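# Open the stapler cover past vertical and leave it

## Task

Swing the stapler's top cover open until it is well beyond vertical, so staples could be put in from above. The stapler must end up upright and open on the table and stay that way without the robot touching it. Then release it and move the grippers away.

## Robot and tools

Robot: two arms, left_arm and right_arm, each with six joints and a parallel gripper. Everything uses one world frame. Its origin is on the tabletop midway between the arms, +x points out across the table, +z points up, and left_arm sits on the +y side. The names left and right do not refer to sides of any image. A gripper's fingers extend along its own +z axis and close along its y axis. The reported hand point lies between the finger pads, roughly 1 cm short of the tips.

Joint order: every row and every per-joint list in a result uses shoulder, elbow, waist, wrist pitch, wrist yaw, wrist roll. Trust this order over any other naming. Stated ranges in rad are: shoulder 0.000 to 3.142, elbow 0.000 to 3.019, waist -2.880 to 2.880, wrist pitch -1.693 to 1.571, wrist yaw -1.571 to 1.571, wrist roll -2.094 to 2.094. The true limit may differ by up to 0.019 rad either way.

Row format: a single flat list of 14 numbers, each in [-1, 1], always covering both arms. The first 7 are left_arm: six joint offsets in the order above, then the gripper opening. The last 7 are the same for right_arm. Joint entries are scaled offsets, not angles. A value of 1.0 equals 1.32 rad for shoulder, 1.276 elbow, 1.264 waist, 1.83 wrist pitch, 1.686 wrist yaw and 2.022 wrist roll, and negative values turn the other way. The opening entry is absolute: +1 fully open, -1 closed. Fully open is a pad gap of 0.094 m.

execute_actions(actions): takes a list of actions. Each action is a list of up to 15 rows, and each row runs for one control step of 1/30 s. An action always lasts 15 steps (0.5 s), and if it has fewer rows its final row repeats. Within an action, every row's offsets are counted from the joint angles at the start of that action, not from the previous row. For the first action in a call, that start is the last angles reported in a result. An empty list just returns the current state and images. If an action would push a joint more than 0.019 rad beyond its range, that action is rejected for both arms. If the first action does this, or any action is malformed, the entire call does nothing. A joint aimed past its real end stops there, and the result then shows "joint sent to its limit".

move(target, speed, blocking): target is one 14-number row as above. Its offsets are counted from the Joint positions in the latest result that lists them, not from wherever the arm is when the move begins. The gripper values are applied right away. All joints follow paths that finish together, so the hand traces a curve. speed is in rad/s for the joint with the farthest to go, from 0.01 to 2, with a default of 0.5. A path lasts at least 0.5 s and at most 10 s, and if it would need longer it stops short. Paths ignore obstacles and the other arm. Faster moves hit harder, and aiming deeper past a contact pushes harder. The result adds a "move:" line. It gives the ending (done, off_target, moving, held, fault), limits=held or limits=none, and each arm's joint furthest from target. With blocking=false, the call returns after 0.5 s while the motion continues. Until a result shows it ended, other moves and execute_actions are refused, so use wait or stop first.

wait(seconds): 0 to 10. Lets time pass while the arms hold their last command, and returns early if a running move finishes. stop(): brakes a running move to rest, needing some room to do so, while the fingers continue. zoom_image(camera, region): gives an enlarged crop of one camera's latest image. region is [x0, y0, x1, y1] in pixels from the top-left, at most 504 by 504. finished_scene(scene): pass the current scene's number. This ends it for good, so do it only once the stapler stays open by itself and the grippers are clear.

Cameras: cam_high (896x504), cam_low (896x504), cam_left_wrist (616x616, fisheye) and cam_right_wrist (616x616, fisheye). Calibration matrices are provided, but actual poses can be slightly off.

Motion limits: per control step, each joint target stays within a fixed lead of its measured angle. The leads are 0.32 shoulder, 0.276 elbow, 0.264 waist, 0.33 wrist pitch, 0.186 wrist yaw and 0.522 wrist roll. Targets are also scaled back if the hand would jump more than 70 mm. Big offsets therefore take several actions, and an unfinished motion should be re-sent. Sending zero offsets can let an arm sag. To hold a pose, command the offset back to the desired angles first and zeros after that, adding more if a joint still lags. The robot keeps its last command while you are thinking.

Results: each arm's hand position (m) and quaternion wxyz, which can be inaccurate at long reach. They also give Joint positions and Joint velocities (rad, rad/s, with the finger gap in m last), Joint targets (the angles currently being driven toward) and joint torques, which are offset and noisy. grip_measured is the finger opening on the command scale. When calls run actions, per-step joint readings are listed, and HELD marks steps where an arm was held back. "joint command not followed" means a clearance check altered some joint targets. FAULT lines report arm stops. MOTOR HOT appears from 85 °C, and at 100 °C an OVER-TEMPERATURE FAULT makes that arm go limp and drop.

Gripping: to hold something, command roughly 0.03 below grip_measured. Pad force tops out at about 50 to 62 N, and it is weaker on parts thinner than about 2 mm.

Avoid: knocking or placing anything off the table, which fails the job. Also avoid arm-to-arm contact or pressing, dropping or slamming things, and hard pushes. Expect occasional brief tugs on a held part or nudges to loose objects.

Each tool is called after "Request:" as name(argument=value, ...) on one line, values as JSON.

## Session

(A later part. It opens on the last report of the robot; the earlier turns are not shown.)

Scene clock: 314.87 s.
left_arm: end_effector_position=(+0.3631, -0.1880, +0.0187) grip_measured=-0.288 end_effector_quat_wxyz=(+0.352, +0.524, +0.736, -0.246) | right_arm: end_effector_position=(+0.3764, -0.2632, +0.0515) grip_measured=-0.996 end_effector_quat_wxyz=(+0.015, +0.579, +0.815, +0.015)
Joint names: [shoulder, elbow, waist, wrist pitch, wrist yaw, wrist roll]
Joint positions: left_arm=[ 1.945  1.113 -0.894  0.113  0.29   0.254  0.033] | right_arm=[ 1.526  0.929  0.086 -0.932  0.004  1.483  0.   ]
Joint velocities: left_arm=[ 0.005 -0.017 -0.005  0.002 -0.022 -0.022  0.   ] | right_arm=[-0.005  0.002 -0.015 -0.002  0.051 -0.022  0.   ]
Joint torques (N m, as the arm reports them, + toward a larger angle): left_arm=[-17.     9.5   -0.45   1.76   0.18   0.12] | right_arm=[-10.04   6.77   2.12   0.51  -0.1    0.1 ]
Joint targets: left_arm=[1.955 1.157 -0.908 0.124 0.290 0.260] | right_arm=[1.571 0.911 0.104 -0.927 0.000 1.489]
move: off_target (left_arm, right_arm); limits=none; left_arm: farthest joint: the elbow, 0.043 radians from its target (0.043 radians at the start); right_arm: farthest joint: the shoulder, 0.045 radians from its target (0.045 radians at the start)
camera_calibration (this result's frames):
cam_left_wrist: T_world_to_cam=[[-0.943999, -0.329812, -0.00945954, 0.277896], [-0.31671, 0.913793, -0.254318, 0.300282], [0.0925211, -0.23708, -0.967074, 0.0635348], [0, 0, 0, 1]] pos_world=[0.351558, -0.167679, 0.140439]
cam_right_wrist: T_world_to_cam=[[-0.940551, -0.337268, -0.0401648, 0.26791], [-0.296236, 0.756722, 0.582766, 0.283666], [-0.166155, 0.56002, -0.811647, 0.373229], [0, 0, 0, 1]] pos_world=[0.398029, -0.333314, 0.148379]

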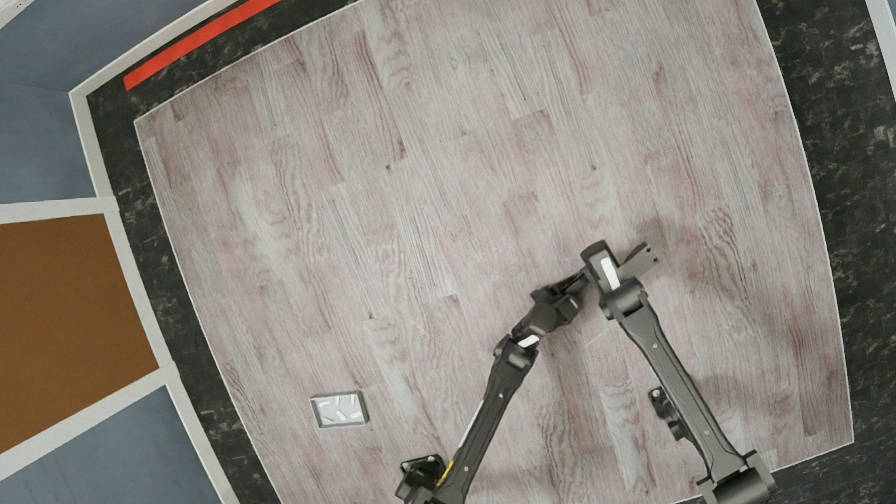

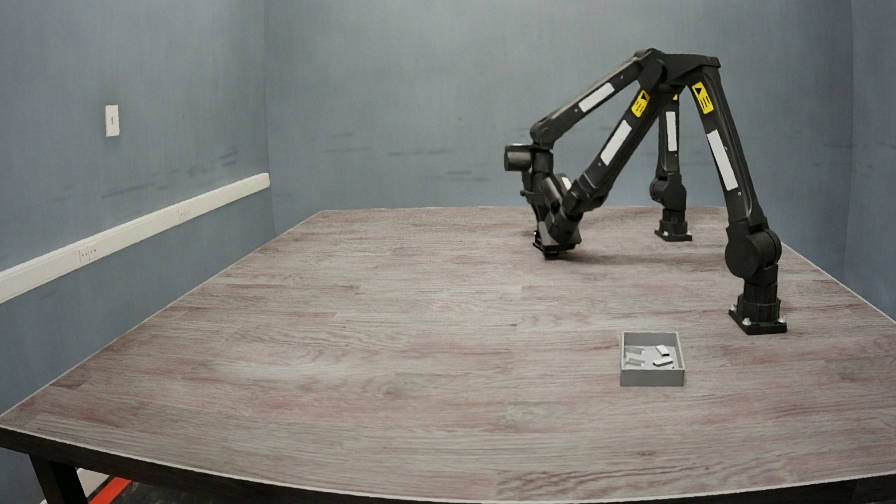

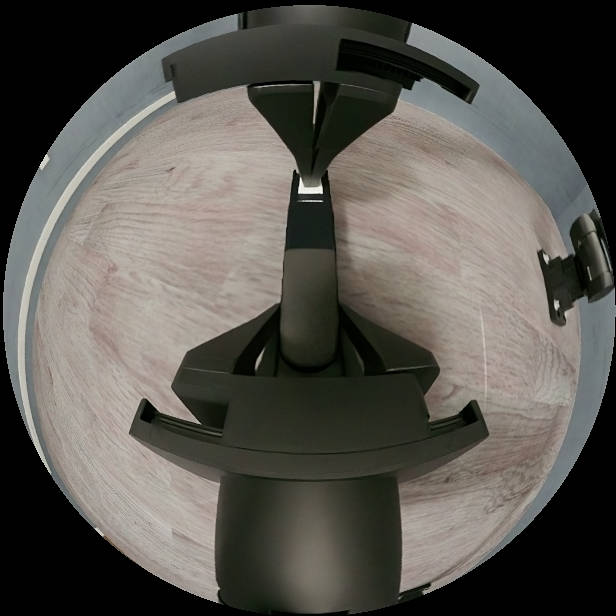

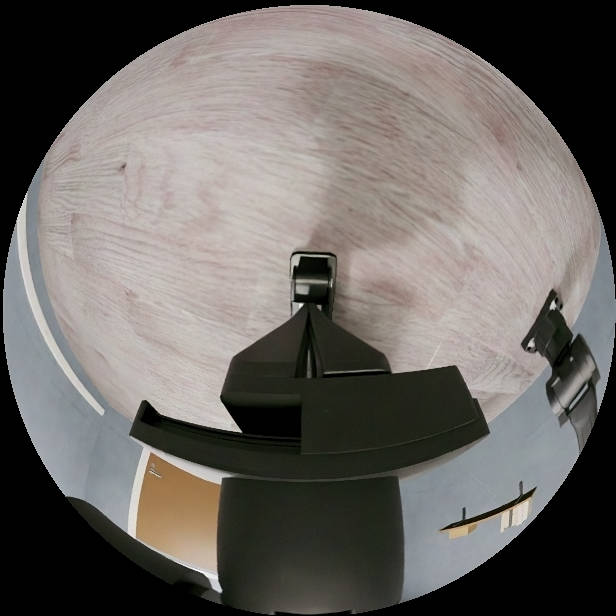

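Request:
move(target=[0.0076, 0.034, -0.011, 0.006, 0, 0.003, -0.315, 0.0379, 0.0718, -0.0265, -0.0579, -0.2112, -0.0074, -0.04], speed=0.3)

Scene clock: 343.20 s.
left_arm: end_effector_position=(+0.3631, -0.1880, +0.0187) grip_measured=-0.288 end_effector_quat_wxyz=(+0.352, +0.524, +0.736, -0.246) | right_arm: end_effector_position=(+0.3625, -0.2152, +0.0697) grip_measured=-0.041 end_effector_quat_wxyz=(-0.140, +0.579, +0.796, +0.104)
Joint names: [shoulder, elbow, waist, wrist pitch, wrist yaw, wrist roll]
Joint positions: left_arm=[ 1.945  1.113 -0.894  0.113  0.29   0.254  0.033] | right_arm=[ 1.546  0.978  0.062 -1.03  -0.349  1.477  0.045]
Joint velocities: left_arm=[-0.005 -0.002 -0.005 -0.012  0.022 -0.037 -0.   ] | right_arm=[-0.005  0.012 -0.015  0.017 -0.051  0.007 -0.001]
Joint torques (N m, as the arm reports them, + toward a larger angle): left_arm=[-17.09   9.46  -0.42   1.7    0.19   0.13] | right_arm=[-11.66  12.04  -0.16  -0.15  -0.36  -0.06]
Joint targets: left_arm=[1.955 1.157 -0.908 0.124 0.290 0.260] | right_arm=[1.576 1.020 0.052 -1.038 -0.352 1.467]
move: off_target (left_arm, right_arm); limits=none; left_arm: farthest joint: the elbow, 0.043 radians from its target (0.043 radians at the start); right_arm: farthest joint: the elbow, 0.043 radians from its target (0.092 radians at the start)
camera_calibration (this result's frames):
cam_left_wrist: T_world_to_cam=[[-0.943999, -0.329812, -0.00945954, 0.277896], [-0.31671, 0.913793, -0.254318, 0.300282], [0.0925211, -0.23708, -0.967074, 0.0635348], [0, 0, 0, 1]] pos_world=[0.351558, -0.167679, 0.140439]
cam_right_wrist: T_world_to_cam=[[-0.949124, -0.314836, -0.0064858, 0.277272], [-0.180345, 0.526564, 0.830786, 0.123743], [-0.258146, 0.789689, -0.556554, 0.423875], [0, 0, 0, 1]] pos_world=[0.394904, -0.312593, 0.134904]

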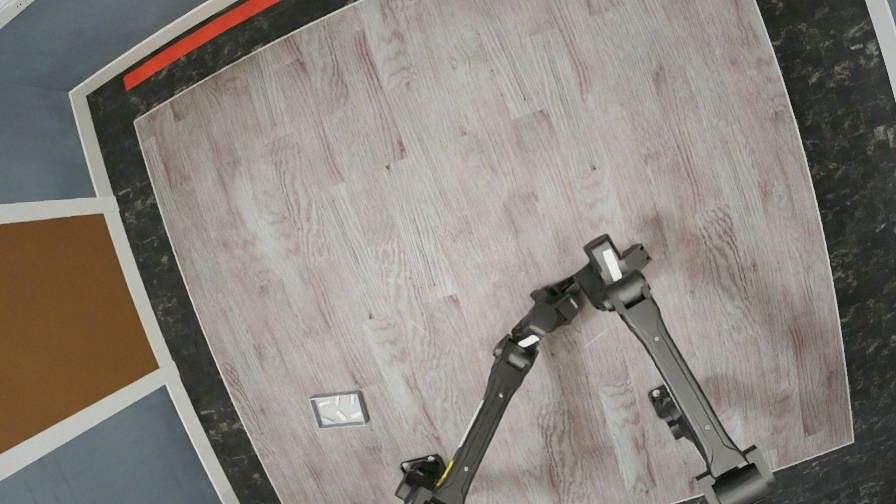

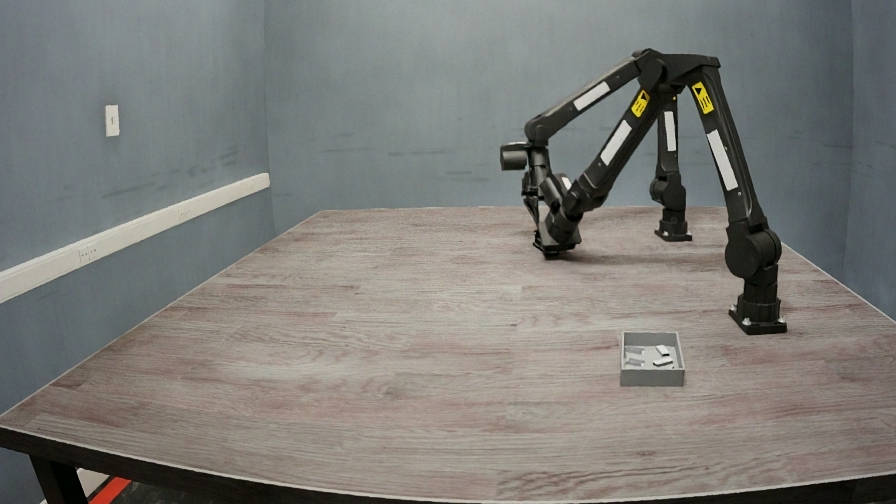

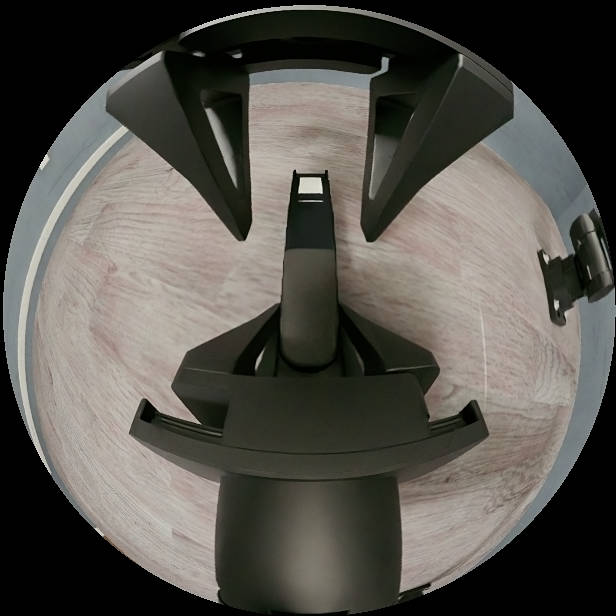

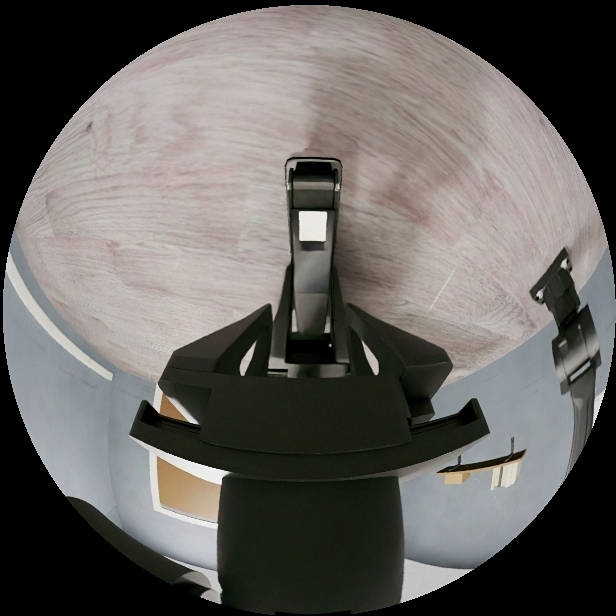

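Request:
execute_actions(actions=[])

Scene clock: 365.03 s.
left_arm: end_effector_position=(+0.3631, -0.1880, +0.0187) grip_measured=-0.288 end_effector_quat_wxyz=(+0.352, +0.524, +0.736, -0.246) | right_arm: end_effector_position=(+0.3625, -0.2152, +0.0697) grip_measured=-0.041 end_effector_quat_wxyz=(-0.140, +0.579, +0.796, +0.104)
Joint names: [shoulder, elbow, waist, wrist pitch, wrist yaw, wrist roll]
Joint positions: left_arm=[ 1.945  1.113 -0.894  0.113  0.29   0.254  0.033] | right_arm=[ 1.546  0.978  0.062 -1.03  -0.349  1.477  0.045]
Joint velocities: left_arm=[ 0.005  0.017  0.005  0.007 -0.051  0.007 -0.001] | right_arm=[ 0.015 -0.012 -0.015 -0.002 -0.022  0.066 -0.001]
Joint torques (N m, as the arm reports them, + toward a larger angle): left_arm=[-16.92   9.47  -0.56   1.76   0.17   0.14] | right_arm=[-11.77  12.    -0.15  -0.12  -0.36  -0.06]
Joint targets: left_arm=[1.955 1.157 -0.908 0.124 0.290 0.260] | right_arm=[1.576 1.020 0.052 -1.038 -0.352 1.468]
camera_calibration (this result's frames):
cam_left_wrist: T_world_to_cam=[[-0.943999, -0.329812, -0.00945954, 0.277896], [-0.31671, 0.913793, -0.254318, 0.300282], [0.0925211, -0.23708, -0.967074, 0.0635348], [0, 0, 0, 1]] pos_world=[0.351558, -0.167679, 0.140439]
cam_right_wrist: T_world_to_cam=[[-0.949124, -0.314836, -0.0064858, 0.277272], [-0.180345, 0.526564, 0.830786, 0.123743], [-0.258146, 0.789689, -0.556554, 0.423875], [0, 0, 0, 1]] pos_world=[0.394904, -0.312593, 0.134904]

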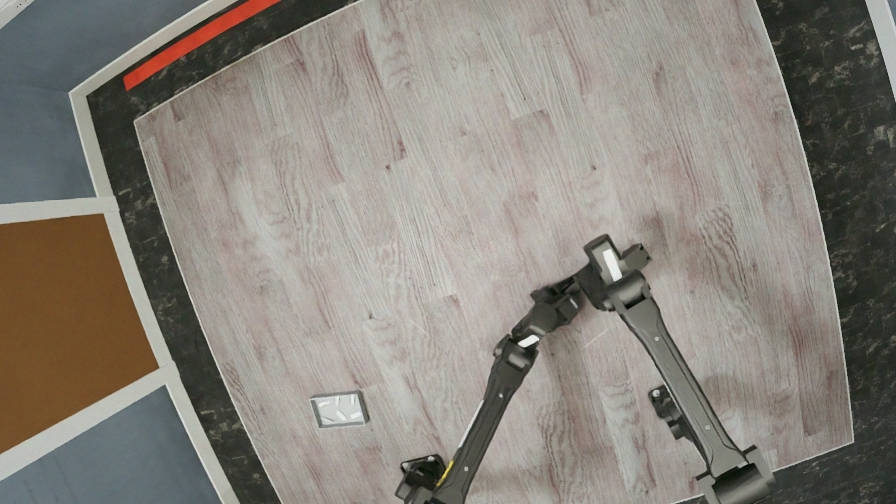

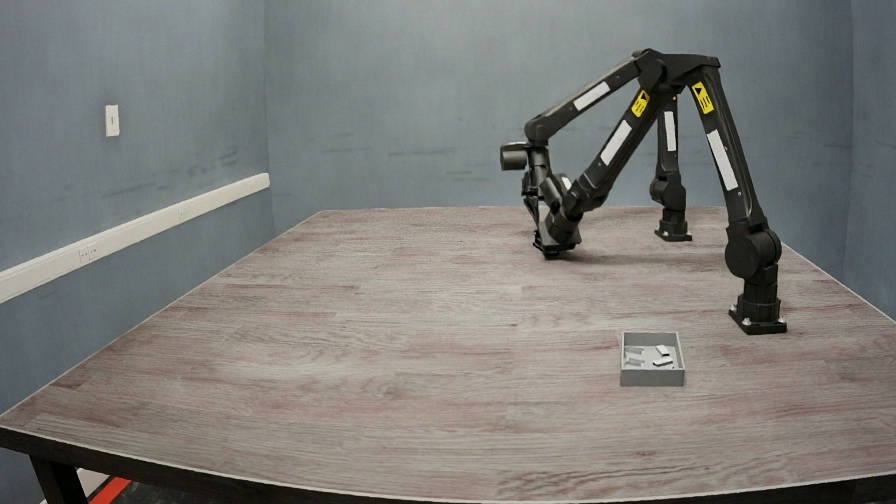

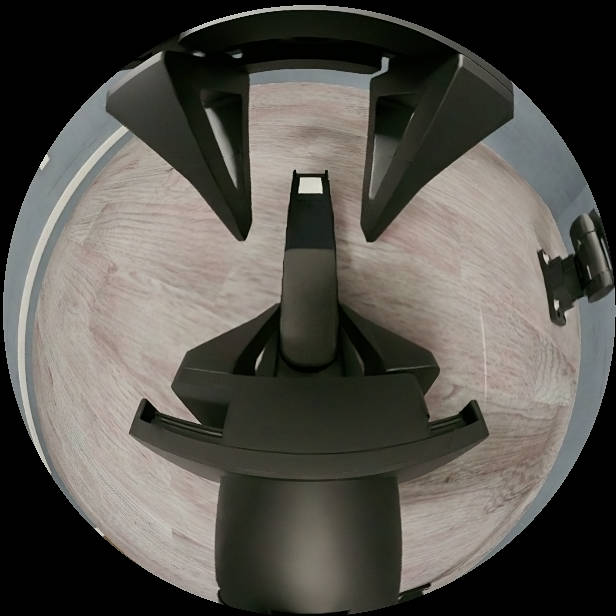

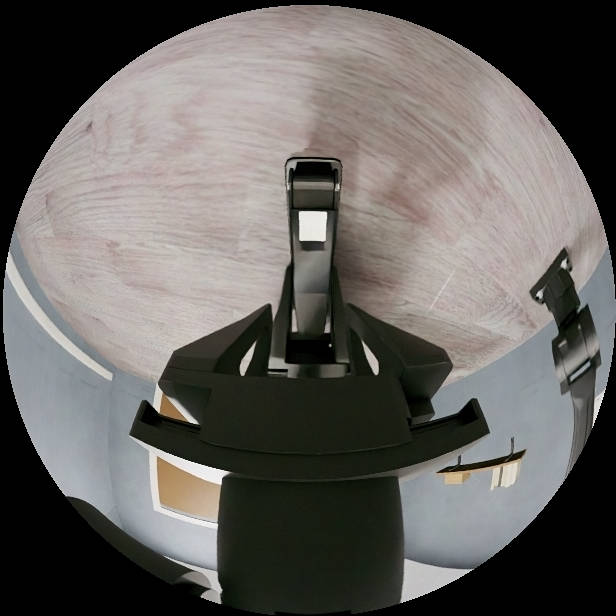

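Request:
move(target=[0.0076, 0.034, -0.011, 0.006, 0, 0.003, -0.315, 0.0561, -0.0392, -0.0079, 0.0536, -0.0018, -0.0045, -0.04], speed=0.08)

Scene clock: 414.63 s.
left_arm: end_effector_position=(+0.3631, -0.1880, +0.0187) grip_measured=-0.288 end_effector_quat_wxyz=(+0.352, +0.524, +0.736, -0.246) | right_arm: end_effector_position=(+0.3604, -0.2157, +0.0388) grip_measured=-0.041 end_effector_quat_wxyz=(-0.140, +0.579, +0.796, +0.104)
Joint names: [shoulder, elbow, waist, wrist pitch, wrist yaw, wrist roll]
Joint positions: left_arm=[ 1.945  1.113 -0.894  0.113  0.29   0.254  0.033] | right_arm=[ 1.592  0.935  0.062 -0.941 -0.349  1.476  0.045]
Joint velocities: left_arm=[-0.005  0.002  0.015 -0.002  0.022 -0.037 -0.   ] | right_arm=[ 0.005 -0.007  0.005 -0.002 -0.051 -0.066  0.001]
Joint torques (N m, as the arm reports them, + toward a larger angle): left_arm=[-16.98   9.48  -0.42   1.71   0.16   0.14] | right_arm=[-12.34   7.28  -0.16   0.5   -0.35  -0.06]
Joint targets: left_arm=[1.955 1.157 -0.908 0.124 0.290 0.260] | right_arm=[1.620 0.928 0.052 -0.932 -0.352 1.467]
move: off_target (left_arm, right_arm); limits=none; left_arm: farthest joint: the elbow, 0.043 radians from its target (0.043 radians at the start); right_arm: farthest joint: the shoulder, 0.028 radians from its target (0.074 radians at the start)
camera_calibration (this result's frames):
cam_left_wrist: T_world_to_cam=[[-0.943999, -0.329812, -0.00945954, 0.277896], [-0.31671, 0.913793, -0.254318, 0.300282], [0.0925211, -0.23708, -0.967074, 0.0635348], [0, 0, 0, 1]] pos_world=[0.351558, -0.167679, 0.140439]
cam_right_wrist: T_world_to_cam=[[-0.94901, -0.315176, -0.00661669, 0.274841], [-0.180638, 0.526467, 0.830784, 0.149448], [-0.25836, 0.789618, -0.556556, 0.406526], [0, 0, 0, 1]] pos_world=[0.392853, -0.313056, 0.103914]

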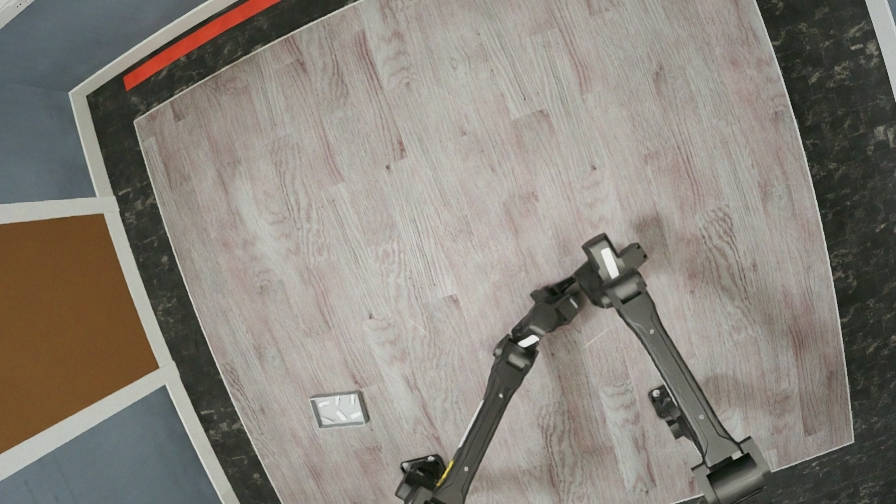

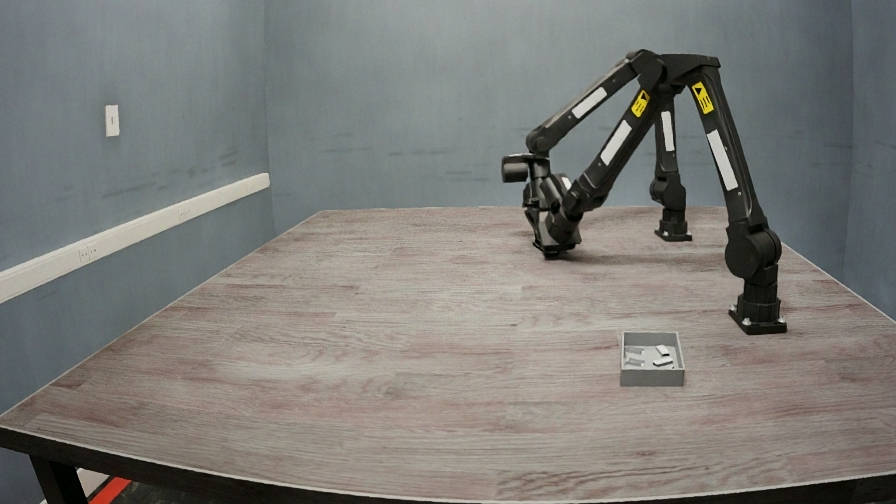

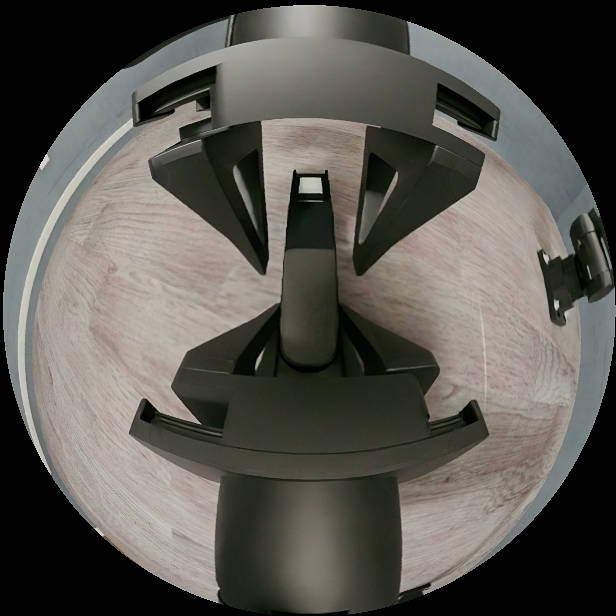

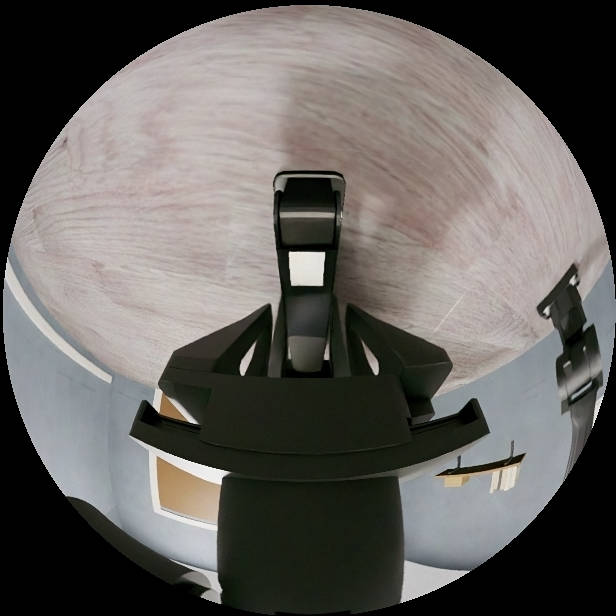

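Request:
move(target=[0.0076, 0.034, -0.011, 0.006, 0, 0.003, -0.315, 0.0212, -0.0055, -0.0079, 0.0049, -0.0018, -0.0045, -0.5], speed=0.05)

Scene clock: 417.37 s.
left_arm: end_effector_position=(+0.3629, -0.1881, +0.0187) grip_measured=-0.288 end_effector_quat_wxyz=(+0.352, +0.524, +0.736, -0.246) | right_arm: end_effector_position=(+0.3609, -0.2155, +0.0388) grip_measured=-0.498 end_effector_quat_wxyz=(-0.139, +0.579, +0.797, +0.105)
Joint names: [shoulder, elbow, waist, wrist pitch, wrist yaw, wrist roll]
Joint positions: left_arm=[ 1.945  1.113 -0.894  0.113  0.29   0.254  0.033] | right_arm=[ 1.592  0.935  0.062 -0.939 -0.35   1.476  0.024]
Joint velocities: left_arm=[-0.005 -0.007 -0.005 -0.002  0.051 -0.037 -0.001] | right_arm=[-0.005 -0.017 -0.015 -0.007  0.007 -0.007  0.   ]
Joint torques (N m, as the arm reports them, + toward a larger angle): left_arm=[-17.13   9.42  -0.51   1.75   0.16   0.13] | right_arm=[-12.14   7.23  -0.18   0.45  -0.33  -0.07]
Joint targets: left_arm=[1.955 1.157 -0.908 0.124 0.290 0.260] | right_arm=[1.620 0.928 0.052 -0.932 -0.352 1.467]
move: off_target (left_arm, right_arm); limits=none; left_arm: farthest joint: the elbow, 0.043 radians from its target (0.043 radians at the start); right_arm: farthest joint: the shoulder, 0.028 radians from its target (0.028 radians at the start)
camera_calibration (this result's frames):
cam_left_wrist: T_world_to_cam=[[-0.944125, -0.329452, -0.00945954, 0.277769], [-0.316361, 0.913913, -0.254318, 0.300253], [0.0924307, -0.237115, -0.967074, 0.0635437], [0, 0, 0, 1]] pos_world=[0.351364, -0.167827, 0.140439]
cam_right_wrist: T_world_to_cam=[[-0.948997, -0.315159, -0.00893162, 0.275473], [-0.182416, 0.525738, 0.830857, 0.149921], [-0.257157, 0.79011, -0.556414, 0.406187], [0, 0, 0, 1]] pos_world=[0.393224, -0.312934, 0.103906]

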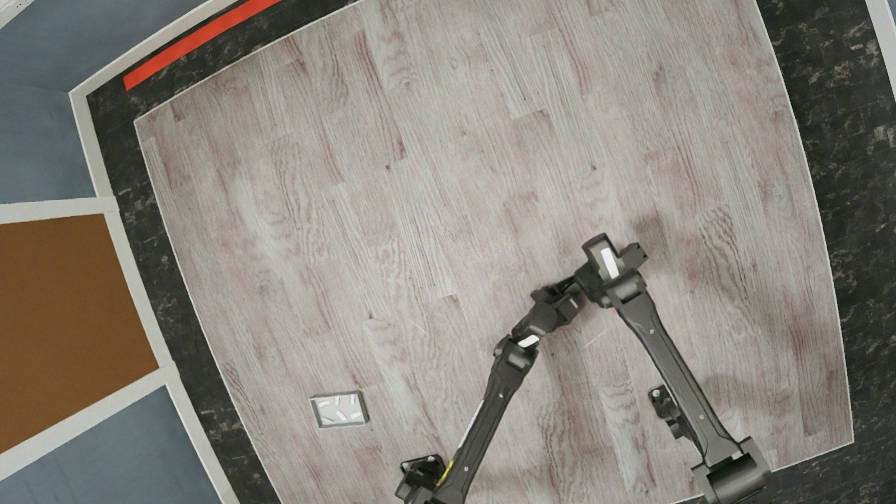

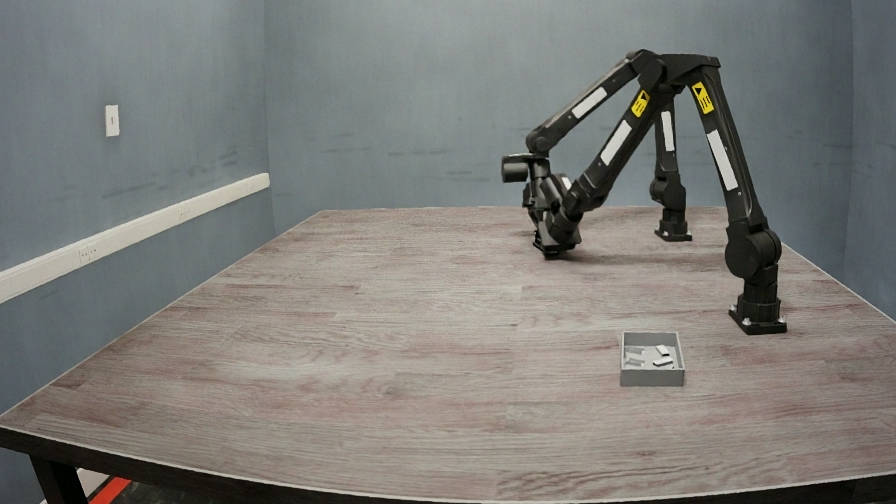

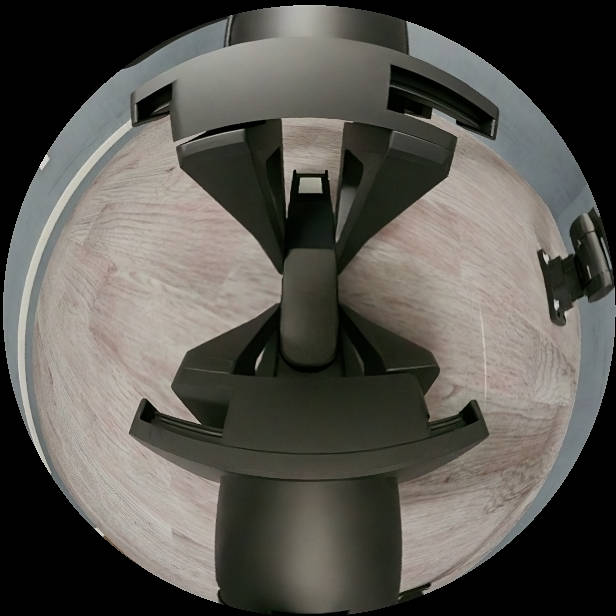

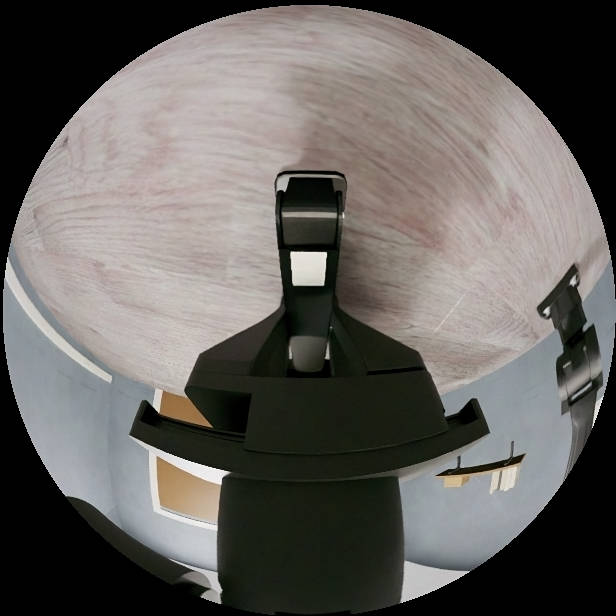

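Request:
move(target=[0.0076, 0.034, -0.011, 0.006, 0, 0.003, -0.315, 0.0212, -0.0055, -0.0079, 0.0038, -0.0012, -0.0045, -0.53], speed=0.05)

Scene clock: 419.67 s.
left_arm: end_effector_position=(+0.3629, -0.1881, +0.0187) grip_measured=-0.288 end_effector_quat_wxyz=(+0.352, +0.524, +0.736, -0.246) | right_arm: end_effector_position=(+0.3609, -0.2155, +0.0388) grip_measured=-0.519 end_effector_quat_wxyz=(-0.139, +0.579, +0.797, +0.105)
Joint names: [shoulder, elbow, waist, wrist pitch, wrist yaw, wrist roll]
Joint positions: left_arm=[ 1.945  1.113 -0.894  0.113  0.29   0.254  0.033] | right_arm=[ 1.592  0.935  0.062 -0.939 -0.35   1.476  0.023]
Joint velocities: left_arm=[ 0.005  0.002 -0.015 -0.002  0.022 -0.081  0.   ] | right_arm=[ 0.015  0.007 -0.005 -0.002  0.037 -0.007 -0.001]
Joint torques (N m, as the arm reports them, + toward a larger angle): left_arm=[-16.96   9.48  -0.36   1.8    0.17   0.13] | right_arm=[-12.16   7.21  -0.16   0.44  -0.31  -0.07]
Joint targets: left_arm=[1.955 1.157 -0.908 0.124 0.290 0.260] | right_arm=[1.620 0.928 0.052 -0.932 -0.352 1.467]
move: off_target (left_arm, right_arm); limits=none; left_arm: farthest joint: the elbow, 0.043 radians from its target (0.043 radians at the start); right_arm: farthest joint: the shoulder, 0.028 radians from its target (0.028 radians at the start)
camera_calibration (this result's frames):
cam_left_wrist: T_world_to_cam=[[-0.944125, -0.329452, -0.00945954, 0.277769], [-0.316361, 0.913913, -0.254318, 0.300253], [0.0924307, -0.237115, -0.967074, 0.0635437], [0, 0, 0, 1]] pos_world=[0.351364, -0.167827, 0.140439]
cam_right_wrist: T_world_to_cam=[[-0.948997, -0.315159, -0.00893162, 0.275473], [-0.182416, 0.525738, 0.830857, 0.149921], [-0.257157, 0.79011, -0.556414, 0.406187], [0, 0, 0, 1]] pos_world=[0.393224, -0.312934, 0.103906]

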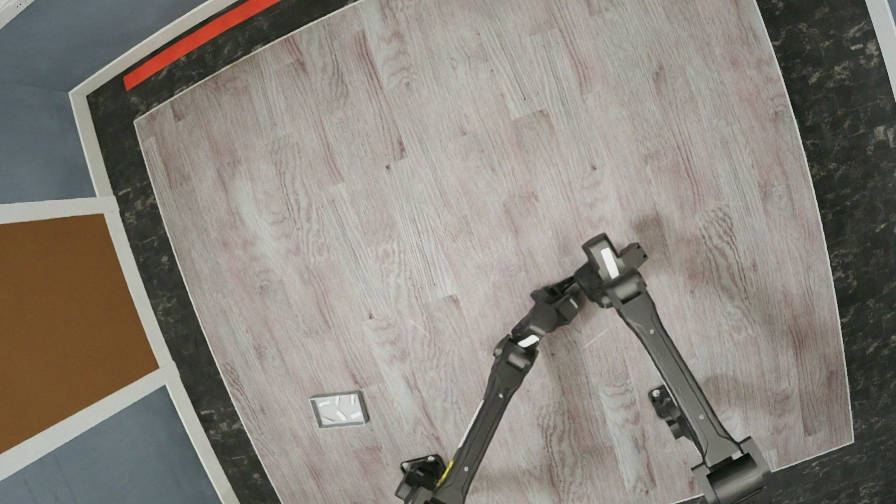

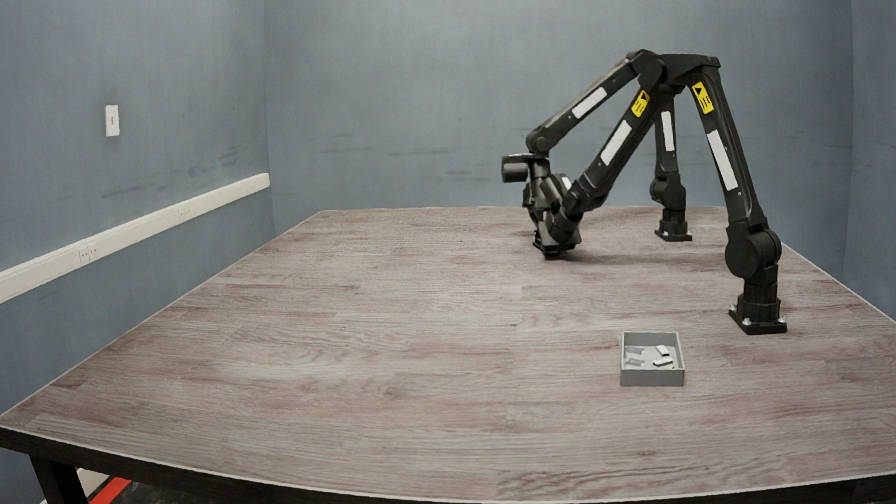

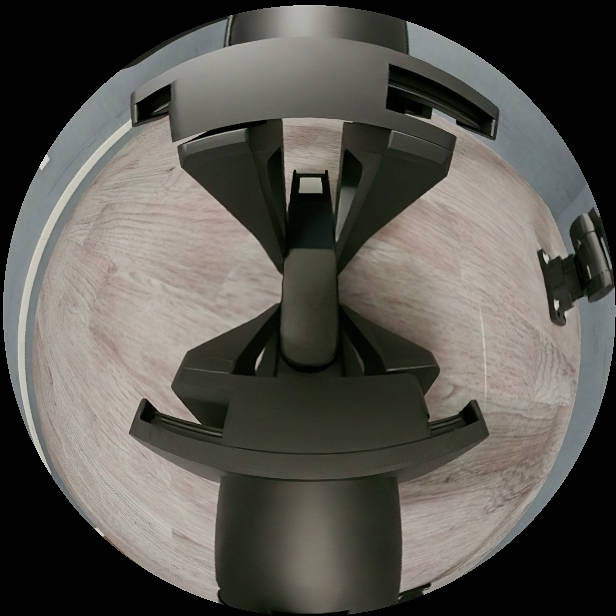

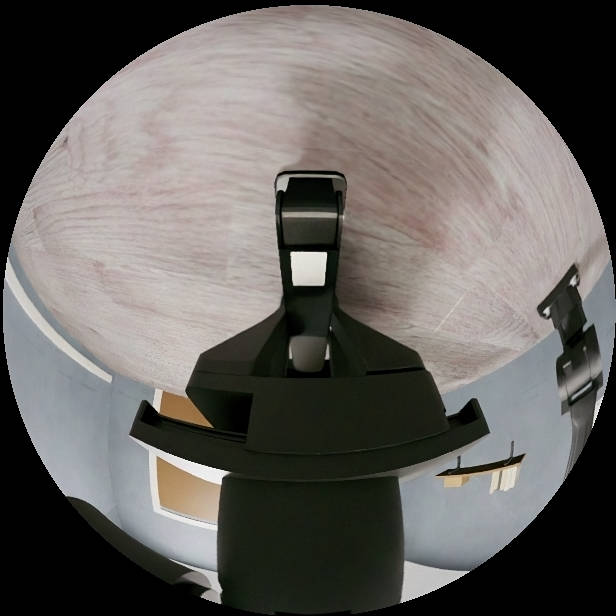

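Request:
execute_actions(actions=[[[0.0076, 0.034, -0.011, 0.006, 0, 0.003, -0.315, 0.0212, 0.033, -0.0079, -0.0045, -0.0012, -0.0045, -0.55]], [[0.0076, 0.034, -0.011, 0.006, 0, 0.003, -0.315, 0.0223, 0.0364, -0.0107, -0.0069, -0.0067, -0.0068, -0.55], [0.0076, 0.034, -0.011, 0.006, 0, 0.003, -0.315, 0.0234, 0.0375, -0.0135, -0.0089, -0.0116, -0.0091, -0.55], [0.0076, 0.034, -0.011, 0.006, 0, 0.003, -0.315, 0.0244, 0.0386, -0.0163, -0.0109, -0.0165, -0.0115, -0.55], [0.0076, 0.034, -0.011, 0.006, 0, 0.003, -0.315, 0.0255, 0.0397, -0.0191, -0.0129, -0.0214, -0.0138, -0.55], [0.0076, 0.034, -0.011, 0.006, 0, 0.003, -0.315, 0.0266, 0.0408, -0.0219, -0.0149, -0.0263, -0.0161, -0.55], [0.0076, 0.034, -0.011, 0.006, 0, 0.003, -0.315, 0.0277, 0.0419, -0.0246, -0.0169, -0.0312, -0.0184, -0.55], [0.0076, 0.034, -0.011, 0.006, 0, 0.003, -0.315, 0.0288, 0.043, -0.0274, -0.0189, -0.0361, -0.0207, -0.55], [0.0076, 0.034, -0.011, 0.006, 0, 0.003, -0.315, 0.0298, 0.0441, -0.0302, -0.0209, -0.041, -0.0231, -0.55], [0.0076, 0.034, -0.011, 0.006, 0, 0.003, -0.315, 0.0309, 0.0452, -0.033, -0.0229, -0.0459, -0.0254, -0.55], [0.0076, 0.034, -0.011, 0.006, 0, 0.003, -0.315, 0.032, 0.0463, -0.0358, -0.0249, -0.0508, -0.0277, -0.55]]])

Request:
wait(seconds=0.5)

Scene clock: 470.37 s.
left_arm: end_effector_position=(+0.3629, -0.1881, +0.0187) grip_measured=-0.288 end_effector_quat_wxyz=(+0.352, +0.524, +0.735, -0.246) | right_arm: end_effector_position=(+0.3611, -0.2162, +0.0443) grip_measured=-0.529 end_effector_quat_wxyz=(-0.177, +0.575, +0.788, +0.126)
Joint names: [shoulder, elbow, waist, wrist pitch, wrist yaw, wrist roll]
Joint positions: left_arm=[ 1.945  1.113 -0.894  0.113  0.29   0.255  0.033] | right_arm=[ 1.606  0.951  0.026 -0.977 -0.434  1.435  0.022]
Joint velocities: left_arm=[-0.024 -0.017 -0.005 -0.002 -0.007 -0.066 -0.001] | right_arm=[-0.015 -0.007 -0.005 -0.017  0.007 -0.081  0.   ]
Joint torques (N m, as the arm reports them, + toward a larger angle): left_arm=[-17.23   9.43  -0.5    1.74   0.18   0.11] | right_arm=[-12.31  11.52  -0.39  -0.21  -0.33  -0.11]
Joint targets: left_arm=[1.955 1.157 -0.908 0.124 0.290 0.260] | right_arm=[1.635 0.994 0.016 -0.985 -0.435 1.420]
Step readings (joint positions; steps 1 to 15: 1st action; 16 to 30: 2nd action):
0: left_arm=[1.945 1.113 -0.894 0.113 0.290 0.254] | right_arm=[1.592 0.935 0.062 -0.939 -0.350 1.476]
1: left_arm=[1.945 1.113 -0.894 0.113 0.290 0.254] | right_arm=[1.592 0.935 0.062 -0.939 -0.350 1.476]
2: left_arm=[1.945 1.113 -0.894 0.113 0.290 0.254] | right_arm=[1.592 0.935 0.062 -0.939 -0.350 1.476]
4: left_arm=[1.945 1.113 -0.894 0.113 0.290 0.254] | right_arm=[1.592 0.935 0.062 -0.940 -0.350 1.476]
8: left_arm=[1.945 1.113 -0.894 0.113 0.290 0.254] | right_arm=[1.592 0.935 0.062 -0.940 -0.350 1.476]
15: left_arm=[1.945 1.113 -0.894 0.113 0.290 0.254] | right_arm=[1.592 0.935 0.062 -0.940 -0.350 1.476]
16: left_arm=[1.945 1.113 -0.894 0.113 0.290 0.254] | right_arm=[1.593 0.935 0.061 -0.940 -0.351 1.476]
17: left_arm=[1.945 1.113 -0.894 0.113 0.290 0.255] | right_arm=[1.594 0.936 0.060 -0.942 -0.354 1.475]
19: left_arm=[1.945 1.113 -0.894 0.113 0.290 0.255] | right_arm=[1.598 0.938 0.055 -0.947 -0.367 1.470]
23: left_arm=[1.945 1.113 -0.894 0.113 0.290 0.255] | right_arm=[1.601 0.945 0.040 -0.963 -0.402 1.454]
30: Joint positions above
camera_calibration (this result's frames):
cam_left_wrist: T_world_to_cam=[[-0.944354, -0.328767, -0.0103475, 0.277998], [-0.315489, 0.914217, -0.25431, 0.299994], [0.0930685, -0.236894, -0.967067, 0.0633537], [0, 0, 0, 1]] pos_world=[0.351277, -0.167855, 0.140435]
cam_right_wrist: T_world_to_cam=[[-0.94971, -0.313128, 0.00106531, 0.275729], [-0.149932, 0.45772, 0.876363, 0.11729], [-0.274902, 0.832132, -0.481649, 0.422014], [0, 0, 0, 1]] pos_world=[0.395461, -0.318518, 0.100181]

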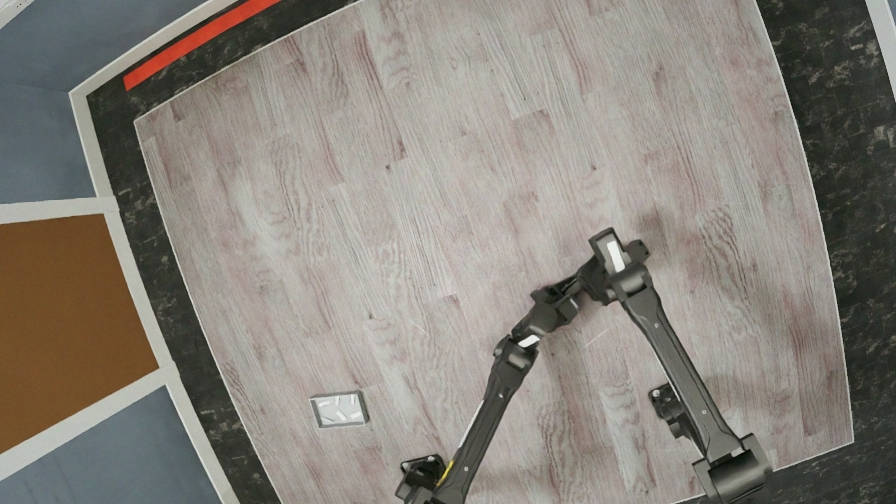

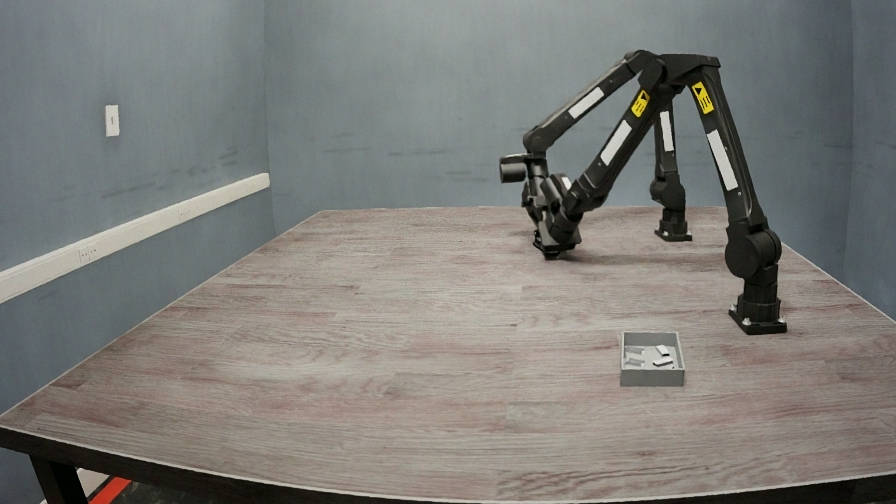

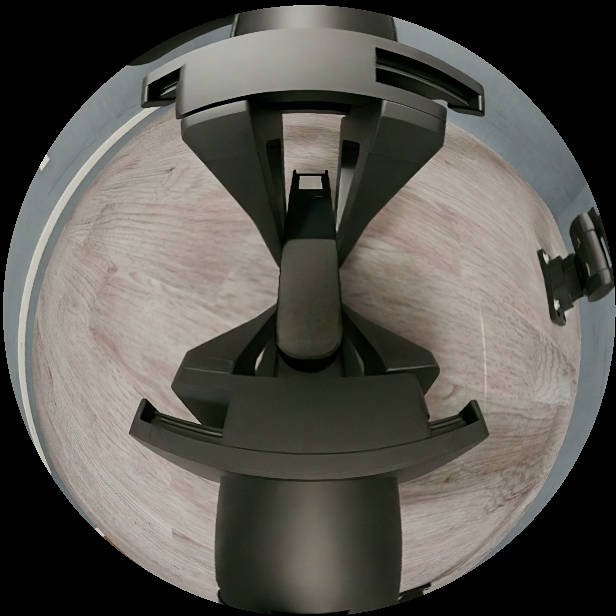

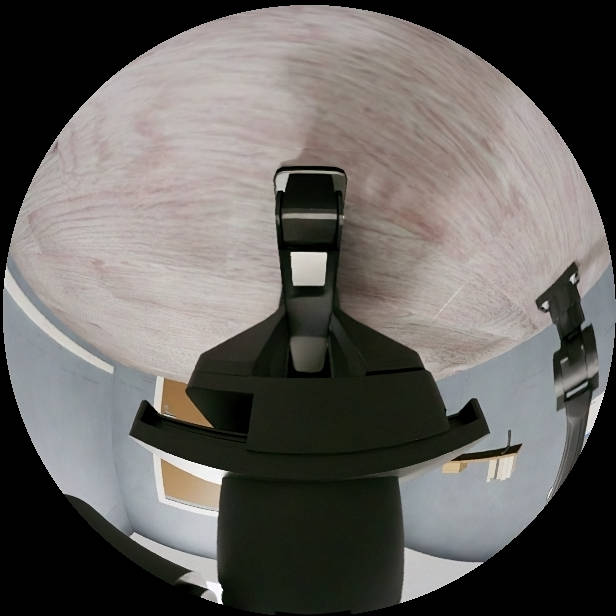

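Scene clock: 470.87 s.
left_arm: end_effector_position=(+0.3629, -0.1881, +0.0187) grip_measured=-0.288 end_effector_quat_wxyz=(+0.352, +0.524, +0.735, -0.246) | right_arm: end_effector_position=(+0.3611, -0.2162, +0.0443) grip_measured=-0.529 end_effector_quat_wxyz=(-0.177, +0.575, +0.788, +0.126)
Joint names: [shoulder, elbow, waist, wrist pitch, wrist yaw, wrist roll]
Joint positions: left_arm=[ 1.945  1.113 -0.894  0.113  0.29   0.255  0.033] | right_arm=[ 1.606  0.951  0.026 -0.977 -0.434  1.435  0.022]
Joint velocities: left_arm=[ 0.015  0.007 -0.005 -0.022 -0.051 -0.081 -0.001] | right_arm=[-0.005  0.012 -0.005 -0.012 -0.007  0.037 -0.   ]
Joint torques (N m, as the arm reports them, + toward a larger angle): left_arm=[-17.02   9.42  -0.75   1.69   0.17   0.11] | right_arm=[-12.27  11.52  -0.21  -0.21  -0.35  -0.13]
Joint targets: left_arm=[1.955 1.157 -0.908 0.124 0.290 0.260] | right_arm=[1.635 0.994 0.016 -0.985 -0.435 1.420]
wait: 0.50 s; at rest by 0.17 s
camera_calibration (this result's frames):
cam_left_wrist: T_world_to_cam=[[-0.944354, -0.328767, -0.0103475, 0.277998], [-0.315489, 0.914217, -0.25431, 0.299994], [0.0930685, -0.236894, -0.967067, 0.0633537], [0, 0, 0, 1]] pos_world=[0.351277, -0.167855, 0.140435]
cam_right_wrist: T_world_to_cam=[[-0.94971, -0.313128, 0.00106531, 0.275729], [-0.149932, 0.45772, 0.876363, 0.11729], [-0.274902, 0.832132, -0.481649, 0.422014], [0, 0, 0, 1]] pos_world=[0.395461, -0.318518, 0.100181]

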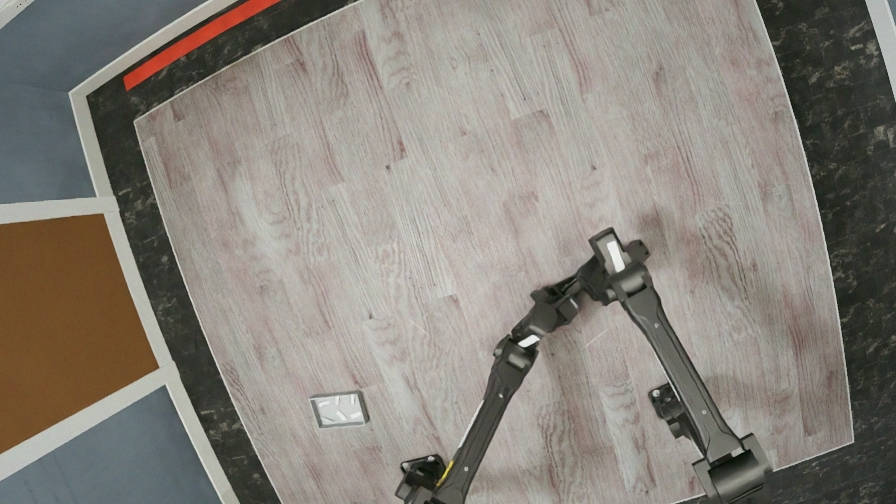

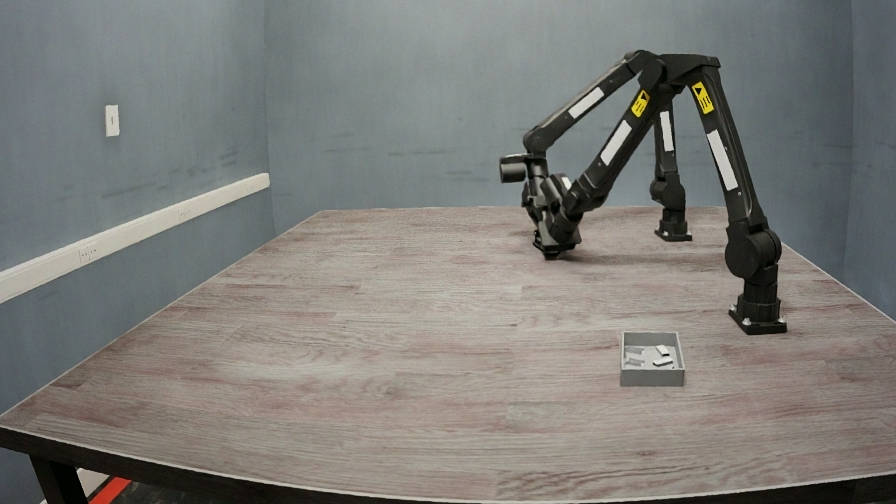

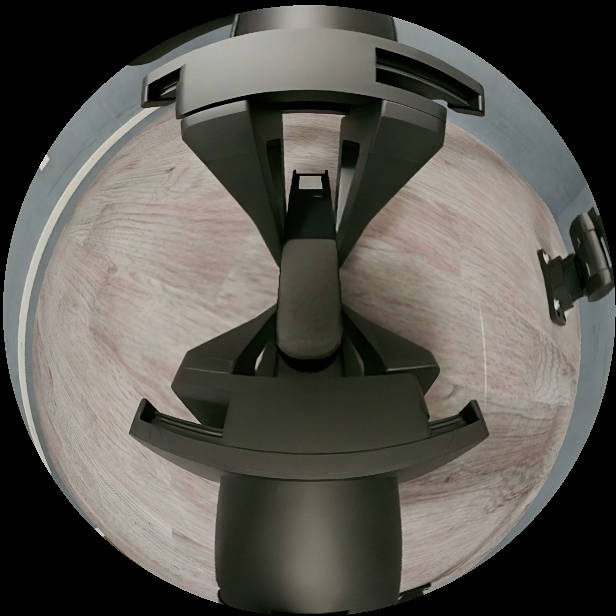

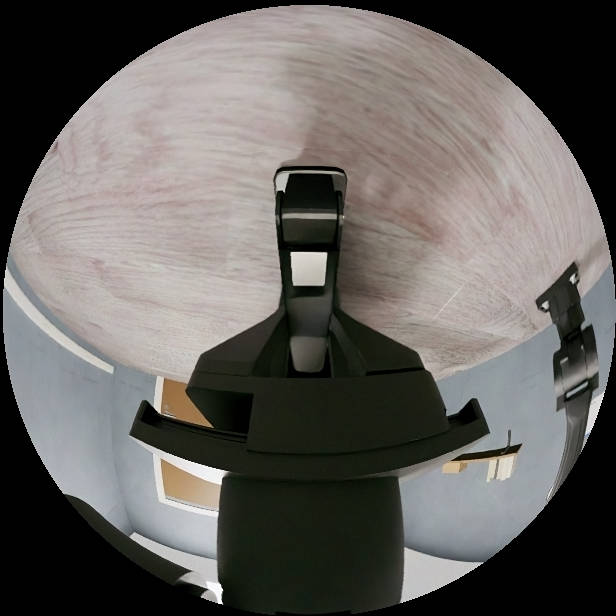

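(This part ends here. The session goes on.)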